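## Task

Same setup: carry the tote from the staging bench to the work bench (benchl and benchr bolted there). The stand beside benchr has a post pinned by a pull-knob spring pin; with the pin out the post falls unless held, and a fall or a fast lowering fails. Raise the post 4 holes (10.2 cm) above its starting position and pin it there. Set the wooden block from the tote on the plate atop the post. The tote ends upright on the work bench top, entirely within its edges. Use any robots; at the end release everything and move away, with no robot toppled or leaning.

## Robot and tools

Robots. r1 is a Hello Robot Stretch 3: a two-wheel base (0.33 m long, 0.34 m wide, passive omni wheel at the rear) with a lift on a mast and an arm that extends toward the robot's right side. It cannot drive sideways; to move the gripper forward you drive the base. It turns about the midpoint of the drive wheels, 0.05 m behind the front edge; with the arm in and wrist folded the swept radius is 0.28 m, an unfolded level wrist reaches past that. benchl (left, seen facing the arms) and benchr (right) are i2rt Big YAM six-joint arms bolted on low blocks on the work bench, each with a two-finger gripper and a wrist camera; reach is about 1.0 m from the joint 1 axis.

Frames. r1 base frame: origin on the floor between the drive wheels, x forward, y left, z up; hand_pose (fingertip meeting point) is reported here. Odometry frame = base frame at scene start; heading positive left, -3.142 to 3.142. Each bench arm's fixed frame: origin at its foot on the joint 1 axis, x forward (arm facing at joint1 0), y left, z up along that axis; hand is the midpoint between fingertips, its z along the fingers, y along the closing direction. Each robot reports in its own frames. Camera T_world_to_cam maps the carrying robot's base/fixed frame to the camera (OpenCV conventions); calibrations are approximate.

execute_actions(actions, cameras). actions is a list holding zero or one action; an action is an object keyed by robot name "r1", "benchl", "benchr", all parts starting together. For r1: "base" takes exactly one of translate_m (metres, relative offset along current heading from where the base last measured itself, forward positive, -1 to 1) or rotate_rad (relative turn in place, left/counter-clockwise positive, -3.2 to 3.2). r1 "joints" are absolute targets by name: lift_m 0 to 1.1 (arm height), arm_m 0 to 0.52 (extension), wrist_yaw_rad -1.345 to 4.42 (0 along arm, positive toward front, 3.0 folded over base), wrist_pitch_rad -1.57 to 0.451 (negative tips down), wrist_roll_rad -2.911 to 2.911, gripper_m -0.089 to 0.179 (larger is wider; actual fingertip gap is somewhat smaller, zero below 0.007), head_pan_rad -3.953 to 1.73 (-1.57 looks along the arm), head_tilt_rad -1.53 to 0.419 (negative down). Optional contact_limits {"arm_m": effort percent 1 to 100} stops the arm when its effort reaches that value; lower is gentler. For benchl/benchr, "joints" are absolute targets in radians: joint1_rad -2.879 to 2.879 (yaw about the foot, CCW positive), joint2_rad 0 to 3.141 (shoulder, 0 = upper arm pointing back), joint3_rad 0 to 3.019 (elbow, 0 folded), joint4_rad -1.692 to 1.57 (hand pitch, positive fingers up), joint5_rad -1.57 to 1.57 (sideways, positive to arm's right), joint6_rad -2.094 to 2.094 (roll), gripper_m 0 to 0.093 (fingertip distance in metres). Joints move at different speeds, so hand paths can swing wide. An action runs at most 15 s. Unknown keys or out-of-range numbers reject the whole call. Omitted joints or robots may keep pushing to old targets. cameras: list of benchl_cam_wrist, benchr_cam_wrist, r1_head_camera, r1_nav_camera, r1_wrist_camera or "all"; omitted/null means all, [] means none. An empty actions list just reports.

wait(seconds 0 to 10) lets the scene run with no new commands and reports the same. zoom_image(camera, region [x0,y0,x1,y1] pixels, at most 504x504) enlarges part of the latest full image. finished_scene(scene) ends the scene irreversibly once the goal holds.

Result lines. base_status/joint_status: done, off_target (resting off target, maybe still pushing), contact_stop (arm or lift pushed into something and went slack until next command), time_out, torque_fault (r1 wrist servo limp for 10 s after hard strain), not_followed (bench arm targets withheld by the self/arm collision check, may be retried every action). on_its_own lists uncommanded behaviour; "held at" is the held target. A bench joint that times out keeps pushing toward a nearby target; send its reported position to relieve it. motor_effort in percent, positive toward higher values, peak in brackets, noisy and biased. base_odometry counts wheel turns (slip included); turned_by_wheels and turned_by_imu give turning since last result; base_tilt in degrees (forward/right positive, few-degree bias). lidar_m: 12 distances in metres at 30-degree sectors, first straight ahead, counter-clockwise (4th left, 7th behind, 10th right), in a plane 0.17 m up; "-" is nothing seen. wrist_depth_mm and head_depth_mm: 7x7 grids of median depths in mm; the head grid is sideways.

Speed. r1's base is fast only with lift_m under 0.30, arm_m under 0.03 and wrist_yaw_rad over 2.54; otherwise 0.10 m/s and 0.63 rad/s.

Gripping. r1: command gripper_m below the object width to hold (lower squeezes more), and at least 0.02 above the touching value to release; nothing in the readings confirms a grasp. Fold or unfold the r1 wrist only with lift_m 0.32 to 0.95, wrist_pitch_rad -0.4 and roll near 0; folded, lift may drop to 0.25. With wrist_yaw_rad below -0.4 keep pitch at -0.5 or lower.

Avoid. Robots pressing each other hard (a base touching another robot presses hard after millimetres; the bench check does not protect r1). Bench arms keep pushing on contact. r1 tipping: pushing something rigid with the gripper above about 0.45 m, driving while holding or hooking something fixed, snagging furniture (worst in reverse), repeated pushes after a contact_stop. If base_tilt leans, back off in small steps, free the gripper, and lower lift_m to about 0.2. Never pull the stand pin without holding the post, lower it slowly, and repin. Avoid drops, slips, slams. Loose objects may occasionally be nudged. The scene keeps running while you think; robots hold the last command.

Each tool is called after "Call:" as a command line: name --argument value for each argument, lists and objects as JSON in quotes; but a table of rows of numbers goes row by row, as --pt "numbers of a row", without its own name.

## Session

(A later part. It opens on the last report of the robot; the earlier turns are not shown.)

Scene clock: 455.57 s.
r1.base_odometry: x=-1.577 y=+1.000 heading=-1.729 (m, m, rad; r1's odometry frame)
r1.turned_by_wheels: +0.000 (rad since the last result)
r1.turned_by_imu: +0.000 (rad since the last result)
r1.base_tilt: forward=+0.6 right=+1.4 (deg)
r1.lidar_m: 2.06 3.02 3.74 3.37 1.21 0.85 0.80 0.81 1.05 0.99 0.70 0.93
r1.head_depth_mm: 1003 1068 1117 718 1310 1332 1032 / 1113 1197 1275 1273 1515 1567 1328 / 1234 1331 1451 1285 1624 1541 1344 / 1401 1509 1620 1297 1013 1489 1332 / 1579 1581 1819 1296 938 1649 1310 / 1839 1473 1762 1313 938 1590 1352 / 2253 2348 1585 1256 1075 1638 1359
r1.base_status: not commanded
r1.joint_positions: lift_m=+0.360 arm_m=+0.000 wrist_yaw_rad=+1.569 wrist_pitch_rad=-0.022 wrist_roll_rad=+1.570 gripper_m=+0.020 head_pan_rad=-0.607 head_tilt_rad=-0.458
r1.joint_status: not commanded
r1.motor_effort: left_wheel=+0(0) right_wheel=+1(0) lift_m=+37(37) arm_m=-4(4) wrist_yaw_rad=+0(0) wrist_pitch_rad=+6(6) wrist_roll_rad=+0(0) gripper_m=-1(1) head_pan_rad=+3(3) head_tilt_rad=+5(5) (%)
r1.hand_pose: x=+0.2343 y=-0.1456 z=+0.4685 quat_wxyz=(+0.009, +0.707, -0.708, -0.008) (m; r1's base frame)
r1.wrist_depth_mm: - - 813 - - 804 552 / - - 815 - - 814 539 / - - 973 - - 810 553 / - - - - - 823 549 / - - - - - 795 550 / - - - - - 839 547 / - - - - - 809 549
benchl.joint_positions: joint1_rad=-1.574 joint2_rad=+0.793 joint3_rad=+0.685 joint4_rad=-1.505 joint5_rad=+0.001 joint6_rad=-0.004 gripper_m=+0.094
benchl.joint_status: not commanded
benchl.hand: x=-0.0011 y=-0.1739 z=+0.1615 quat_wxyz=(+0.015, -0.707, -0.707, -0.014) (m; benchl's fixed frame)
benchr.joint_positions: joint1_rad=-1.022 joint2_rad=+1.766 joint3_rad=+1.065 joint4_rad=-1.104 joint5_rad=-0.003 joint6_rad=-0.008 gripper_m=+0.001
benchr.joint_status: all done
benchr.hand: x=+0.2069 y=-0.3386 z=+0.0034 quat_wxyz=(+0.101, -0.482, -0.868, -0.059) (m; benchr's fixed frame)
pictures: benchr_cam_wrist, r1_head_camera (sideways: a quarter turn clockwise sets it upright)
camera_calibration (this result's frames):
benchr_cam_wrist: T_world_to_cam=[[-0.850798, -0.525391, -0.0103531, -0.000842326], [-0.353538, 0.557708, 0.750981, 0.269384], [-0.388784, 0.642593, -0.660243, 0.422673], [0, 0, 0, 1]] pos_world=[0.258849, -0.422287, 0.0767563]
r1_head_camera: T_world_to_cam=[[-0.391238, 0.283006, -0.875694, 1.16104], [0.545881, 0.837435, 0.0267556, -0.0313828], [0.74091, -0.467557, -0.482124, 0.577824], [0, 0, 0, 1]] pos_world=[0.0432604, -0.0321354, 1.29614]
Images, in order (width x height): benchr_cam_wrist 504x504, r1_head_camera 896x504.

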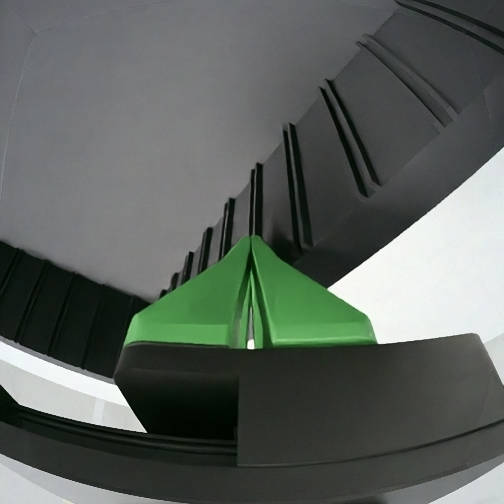

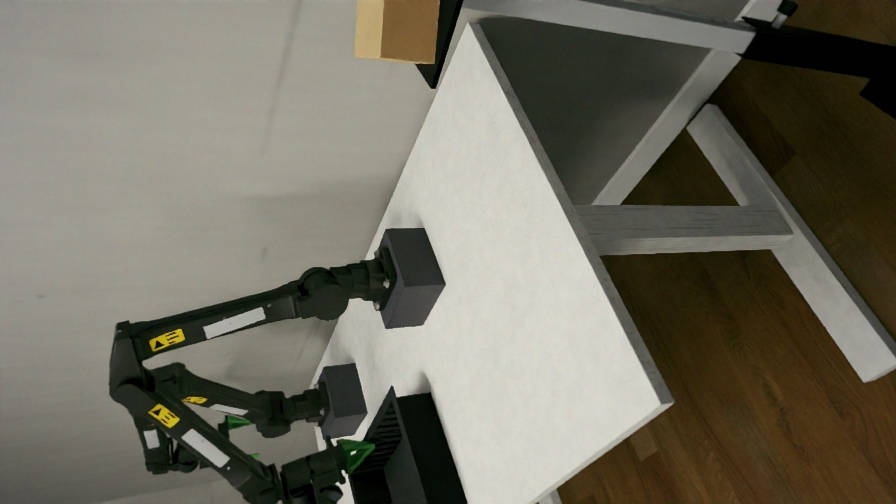

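Call:
execute_actions --actions '[{"benchr":{"joints":{"joint1_rad":-1.11}}}]' --cameras '["benchr_cam_wrist"]'

Call:
execute_actions --actions '[{"benchr":{"joints":{"joint1_rad":-1.03,"joint4_rad":-0.95}}}]' --cameras '[]'

Call:
execute_actions --actions '[{"benchr":{"joints":{"joint2_rad":1.45,"joint3_rad":1.2}}}]' --cameras '[]'

Call:
execute_actions --actions '[{"benchr":{"joints":{"joint1_rad":-0.6,"joint2_rad":1.7,"joint3_rad":1.9,"joint4_rad":-1.6}}}]' --cameras '["benchr_cam_wrist","r1_nav_camera"]'

Scene clock: 457.23 s.
r1.base_odometry: x=-1.577 y=+1.000 heading=-1.729 (m, m, rad; r1's odometry frame)
r1.turned_by_wheels: +0.000 (rad since the last result)
r1.turned_by_imu: +0.000 (rad since the last result)
r1.base_tilt: forward=+0.5 right=+1.4 (deg)
r1.lidar_m: 2.06 3.04 3.73 3.37 1.21 0.84 0.80 0.82 1.05 0.99 0.70 0.93
r1.head_depth_mm: 1004 1072 1116 713 1317 1336 1034 / 1109 1188 1276 1274 1509 1569 1334 / 1235 1337 1445 1281 1628 1539 1337 / 1401 1525 1609 1288 1010 1495 1344 / 1585 1260 1813 1300 936 1633 1303 / 1846 1471 1782 1311 941 1590 1345 / 2249 2357 1566 1265 1076 1644 1343
r1.base_status: not commanded
r1.joint_positions: lift_m=+0.360 arm_m=+0.000 wrist_yaw_rad=+1.569 wrist_pitch_rad=-0.022 wrist_roll_rad=+1.570 gripper_m=+0.020 head_pan_rad=-0.607 head_tilt_rad=-0.458
r1.joint_status: not commanded
r1.motor_effort: left_wheel=+0(0) right_wheel=+0(0) lift_m=+37(37) arm_m=-3(3) wrist_yaw_rad=+0(1) wrist_pitch_rad=+6(6) wrist_roll_rad=+0(0) gripper_m=-1(1) head_pan_rad=+3(3) head_tilt_rad=+6(5) (%)
r1.hand_pose: x=+0.2343 y=-0.1456 z=+0.4685 quat_wxyz=(+0.009, +0.707, -0.708, -0.008) (m; r1's base frame)
r1.wrist_depth_mm: - - 820 - - 793 540 / - - 846 - - 810 547 / - - 977 - - 811 545 / - - - - - 819 548 / - - - - - 812 554 / - - - - - 830 546 / - - - - - 844 553
benchl.joint_positions: joint1_rad=-1.574 joint2_rad=+0.793 joint3_rad=+0.685 joint4_rad=-1.505 joint5_rad=+0.001 joint6_rad=-0.004 gripper_m=+0.094
benchl.joint_status: not commanded
benchl.hand: x=-0.0011 y=-0.1739 z=+0.1615 quat_wxyz=(+0.015, -0.707, -0.707, -0.014) (m; benchl's fixed frame)
benchr.joint_positions: joint1_rad=-1.110 joint2_rad=+1.766 joint3_rad=+1.065 joint4_rad=-1.108 joint5_rad=-0.004 joint6_rad=-0.008 gripper_m=+0.001
benchr.joint_status: all done
benchr.hand: x=+0.1760 y=-0.3544 z=+0.0036 quat_wxyz=(+0.100, -0.520, -0.846, -0.065) (m; benchr's fixed frame)
pictures: benchr_cam_wrist
camera_calibration (this result's frames):
benchr_cam_wrist: T_world_to_cam=[[-0.893903, -0.448104, -0.0118573, -0.000405177], [-0.302345, 0.583184, 0.753978, 0.267093], [-0.330945, 0.677568, -0.656792, 0.423205], [0, 0, 0, 1]] pos_world=[0.22045, -0.442697, 0.0765709]
Images, in order (width x height): benchr_cam_wrist 504x504.

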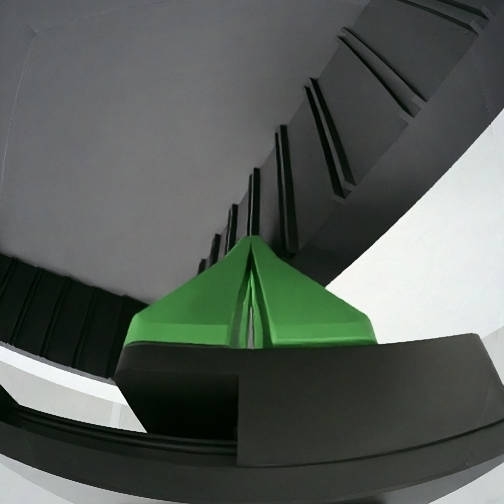

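Scene clock: 458.10 s.
r1.base_odometry: x=-1.577 y=+1.000 heading=-1.729 (m, m, rad; r1's odometry frame)
r1.turned_by_wheels: +0.000 (rad since the last result)
r1.turned_by_imu: +0.000 (rad since the last result)
r1.base_tilt: forward=+0.6 right=+1.5 (deg)
r1.lidar_m: 2.07 3.04 3.76 3.40 1.21 0.84 0.80 0.81 1.05 0.99 0.70 0.93
r1.head_depth_mm: 1007 1070 1122 714 1309 1332 1033 / 1110 1189 1272 1269 1503 1562 1328 / 1232 1334 1453 1280 1621 1534 1335 / 1390 1530 1632 1294 1013 1488 1325 / 1584 1597 1818 1303 936 1638 1310 / 1851 1474 1770 1315 941 1601 1353 / 2271 2241 1560 1259 1078 1649 1355
r1.base_status: not commanded
r1.joint_positions: lift_m=+0.360 arm_m=+0.000 wrist_yaw_rad=+1.569 wrist_pitch_rad=-0.022 wrist_roll_rad=+1.570 gripper_m=+0.020 head_pan_rad=-0.607 head_tilt_rad=-0.458
r1.joint_status: not commanded
r1.motor_effort: left_wheel=+1(0) right_wheel=+0(1) lift_m=+37(37) arm_m=-3(3) wrist_yaw_rad=+0(0) wrist_pitch_rad=+6(6) wrist_roll_rad=+0(0) gripper_m=-1(1) head_pan_rad=+3(3) head_tilt_rad=+5(5) (%)
r1.hand_pose: x=+0.2343 y=-0.1456 z=+0.4685 quat_wxyz=(+0.009, +0.707, -0.708, -0.008) (m; r1's base frame)
r1.wrist_depth_mm: - - 817 - - 817 545 / - - 821 - - 805 542 / - - 976 - - 801 556 / - - - - - 819 535 / - - - - - 813 551 / - - - - - 820 553 / - - - - - 838 554
benchl.joint_positions: joint1_rad=-1.574 joint2_rad=+0.793 joint3_rad=+0.685 joint4_rad=-1.505 joint5_rad=+0.001 joint6_rad=-0.004 gripper_m=+0.094
benchl.joint_status: not commanded
benchl.hand: x=-0.0011 y=-0.1739 z=+0.1615 quat_wxyz=(+0.015, -0.707, -0.707, -0.014) (m; benchl's fixed frame)
benchr.joint_positions: joint1_rad=-1.026 joint2_rad=+1.766 joint3_rad=+1.065 joint4_rad=-0.961 joint5_rad=-0.001 joint6_rad=-0.008 gripper_m=+0.001
benchr.joint_status: all done
benchr.hand: x=+0.2235 y=-0.3690 z=-0.0023 quat_wxyz=(+0.039, -0.487, -0.872, -0.023) (m; benchr's fixed frame)
pictures: none
No camera images: the call's "cameras" was empty. Leave "cameras" out to get every camera's image.

Scene clock: 459.37 s.
r1.base_odometry: x=-1.577 y=+1.000 heading=-1.729 (m, m, rad; r1's odometry frame)
r1.turned_by_wheels: +0.000 (rad since the last result)
r1.turned_by_imu: +0.000 (rad since the last result)
r1.base_tilt: forward=+0.6 right=+1.4 (deg)
r1.lidar_m: 2.06 3.04 3.76 3.36 1.21 0.84 0.80 0.81 1.05 0.99 0.69 0.93
r1.head_depth_mm: 1006 1070 1121 713 1315 1341 1031 / 1112 1191 1282 1285 1505 1563 1338 / 1238 1333 1449 1286 1622 1533 1326 / 1376 1481 1592 1293 1012 1494 1339 / 1533 1757 1802 1308 936 1638 1311 / 1857 1594 1776 1314 940 1594 1355 / 2286 1371 2014 1257 1080 1657 1354
r1.base_status: not commanded
r1.joint_positions: lift_m=+0.360 arm_m=+0.000 wrist_yaw_rad=+1.569 wrist_pitch_rad=-0.022 wrist_roll_rad=+1.570 gripper_m=+0.020 head_pan_rad=-0.607 head_tilt_rad=-0.458
r1.joint_status: not commanded
r1.motor_effort: left_wheel=+0(0) right_wheel=+0(0) lift_m=+37(37) arm_m=-3(4) wrist_yaw_rad=+0(0) wrist_pitch_rad=+6(6) wrist_roll_rad=+0(0) gripper_m=+0(1) head_pan_rad=+2(3) head_tilt_rad=+5(5) (%)
r1.hand_pose: x=+0.2343 y=-0.1456 z=+0.4685 quat_wxyz=(+0.009, +0.707, -0.708, -0.008) (m; r1's base frame)
r1.wrist_depth_mm: - - 802 - - 809 547 / - - 836 - - 820 560 / - - 990 - - 846 544 / - - - - - 816 550 / - - - - - 811 549 / - - - - - 862 565 / - - - - - 844 546
benchl.joint_positions: joint1_rad=-1.574 joint2_rad=+0.793 joint3_rad=+0.685 joint4_rad=-1.505 joint5_rad=+0.001 joint6_rad=-0.004 gripper_m=+0.094
benchl.joint_status: not commanded
benchl.hand: x=-0.0011 y=-0.1739 z=+0.1615 quat_wxyz=(+0.015, -0.707, -0.707, -0.014) (m; benchl's fixed frame)
benchr.joint_positions: joint1_rad=-1.026 joint2_rad=+1.438 joint3_rad=+1.171 joint4_rad=-0.958 joint5_rad=-0.001 joint6_rad=-0.008 gripper_m=+0.001
benchr.joint_status: all done
benchr.hand: x=+0.2542 y=-0.4197 z=+0.1828 quat_wxyz=(-0.150, -0.480, -0.860, +0.084) (m; benchr's fixed frame)
pictures: none
No camera images: the call's "cameras" was empty. Leave "cameras" out to get every camera's image.

Scene clock: 461.00 s.
r1.base_odometry: x=-1.577 y=+1.000 heading=-1.729 (m, m, rad; r1's odometry frame)
r1.turned_by_wheels: +0.000 (rad since the last result)
r1.turned_by_imu: +0.000 (rad since the last result)
r1.base_tilt: forward=+0.7 right=+1.3 (deg)
r1.lidar_m: 2.06 3.03 3.74 3.40 1.21 0.84 0.80 0.81 1.05 0.99 0.69 0.93
r1.head_depth_mm: 1003 1076 1119 713 1312 1333 1031 / 1111 1190 1276 1272 1515 1556 1330 / 1237 1329 1447 1289 1625 1536 1337 / 1395 1520 1628 1298 1012 1497 1334 / 1570 1639 1815 1301 937 1649 1306 / 1820 1594 1766 1313 943 1598 1349 / 2142 2595 2604 1267 1082 1653 1362
r1.base_status: not commanded
r1.joint_positions: lift_m=+0.360 arm_m=+0.000 wrist_yaw_rad=+1.569 wrist_pitch_rad=-0.022 wrist_roll_rad=+1.570 gripper_m=+0.020 head_pan_rad=-0.607 head_tilt_rad=-0.458
r1.joint_status: not commanded
r1.motor_effort: left_wheel=+1(0) right_wheel=+1(0) lift_m=+37(37) arm_m=-4(4) wrist_yaw_rad=+1(1) wrist_pitch_rad=+6(6) wrist_roll_rad=+0(0) gripper_m=-1(1) head_pan_rad=+3(2) head_tilt_rad=+5(5) (%)
r1.hand_pose: x=+0.2343 y=-0.1456 z=+0.4685 quat_wxyz=(+0.009, +0.707, -0.708, -0.008) (m; r1's base frame)
r1.wrist_depth_mm: - - 805 - - 839 537 / - - 825 - - 800 543 / - - 965 - - 802 548 / - - - - - 830 550 / - - - - - 829 548 / - - - - - 834 548 / - - - - - 829 562
benchl.joint_positions: joint1_rad=-1.574 joint2_rad=+0.793 joint3_rad=+0.685 joint4_rad=-1.505 joint5_rad=+0.001 joint6_rad=-0.004 gripper_m=+0.094
benchl.joint_status: not commanded
benchl.hand: x=-0.0011 y=-0.1739 z=+0.1615 quat_wxyz=(+0.015, -0.707, -0.707, -0.014) (m; benchl's fixed frame)
benchr.joint_positions: joint1_rad=-0.594 joint2_rad=+1.700 joint3_rad=+1.852 joint4_rad=-1.590 joint5_rad=+0.000 joint6_rad=-0.008 gripper_m=+0.001
benchr.joint_status: all done
benchr.hand: x=+0.4539 y=-0.3070 z=+0.3116 quat_wxyz=(-0.063, -0.288, -0.955, +0.020) (m; benchr's fixed frame)
pictures: benchr_cam_wrist, r1_nav_camera (sideways: a quarter turn counterclockwise sets it upright)
camera_calibration (this result's frames):
benchr_cam_wrist: T_world_to_cam=[[-0.553105, -0.833092, -0.00568977, -0.00191195], [-0.739404, 0.487734, 0.46411, 0.350654], [-0.383871, 0.260908, -0.885759, 0.652788], [0, 0, 0, 1]] pos_world=[0.508803, -0.342936, 0.41546]
r1_nav_camera: T_world_to_cam=[[0.368352, -0.29941, 0.880154, -1.10765], [-0.580036, -0.813876, -0.0341141, 0.100355], [0.72655, -0.497955, -0.473461, 0.567085], [0, 0, 0, 1]] pos_world=[0.0541985, 0.032418, 1.24682]
Images, in order (width x height): benchr_cam_wrist 504x504, r1_nav_camera 672x504.

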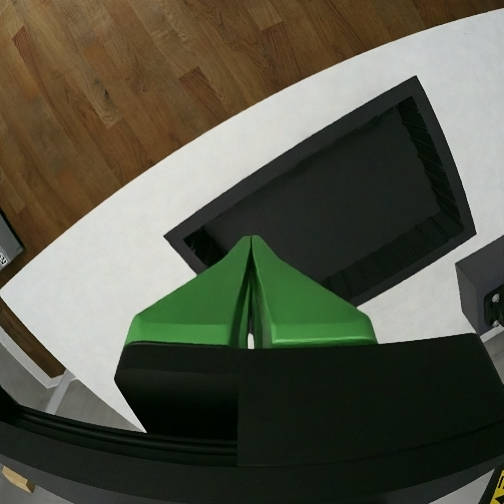

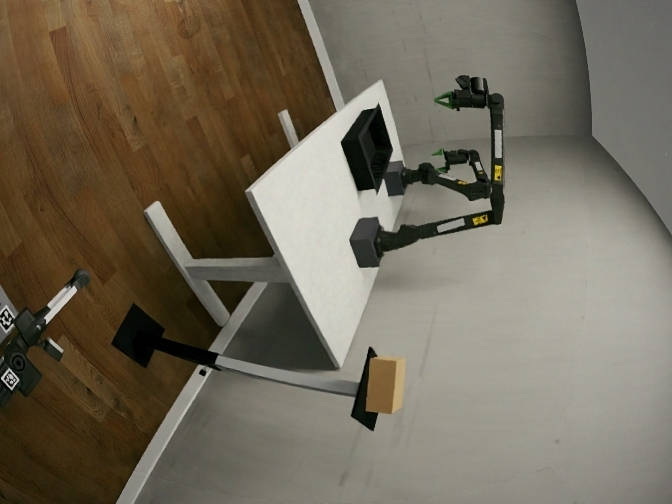

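Clear margin now.

Call:
finished_scene --scene 2

The scene is finished: the task was done.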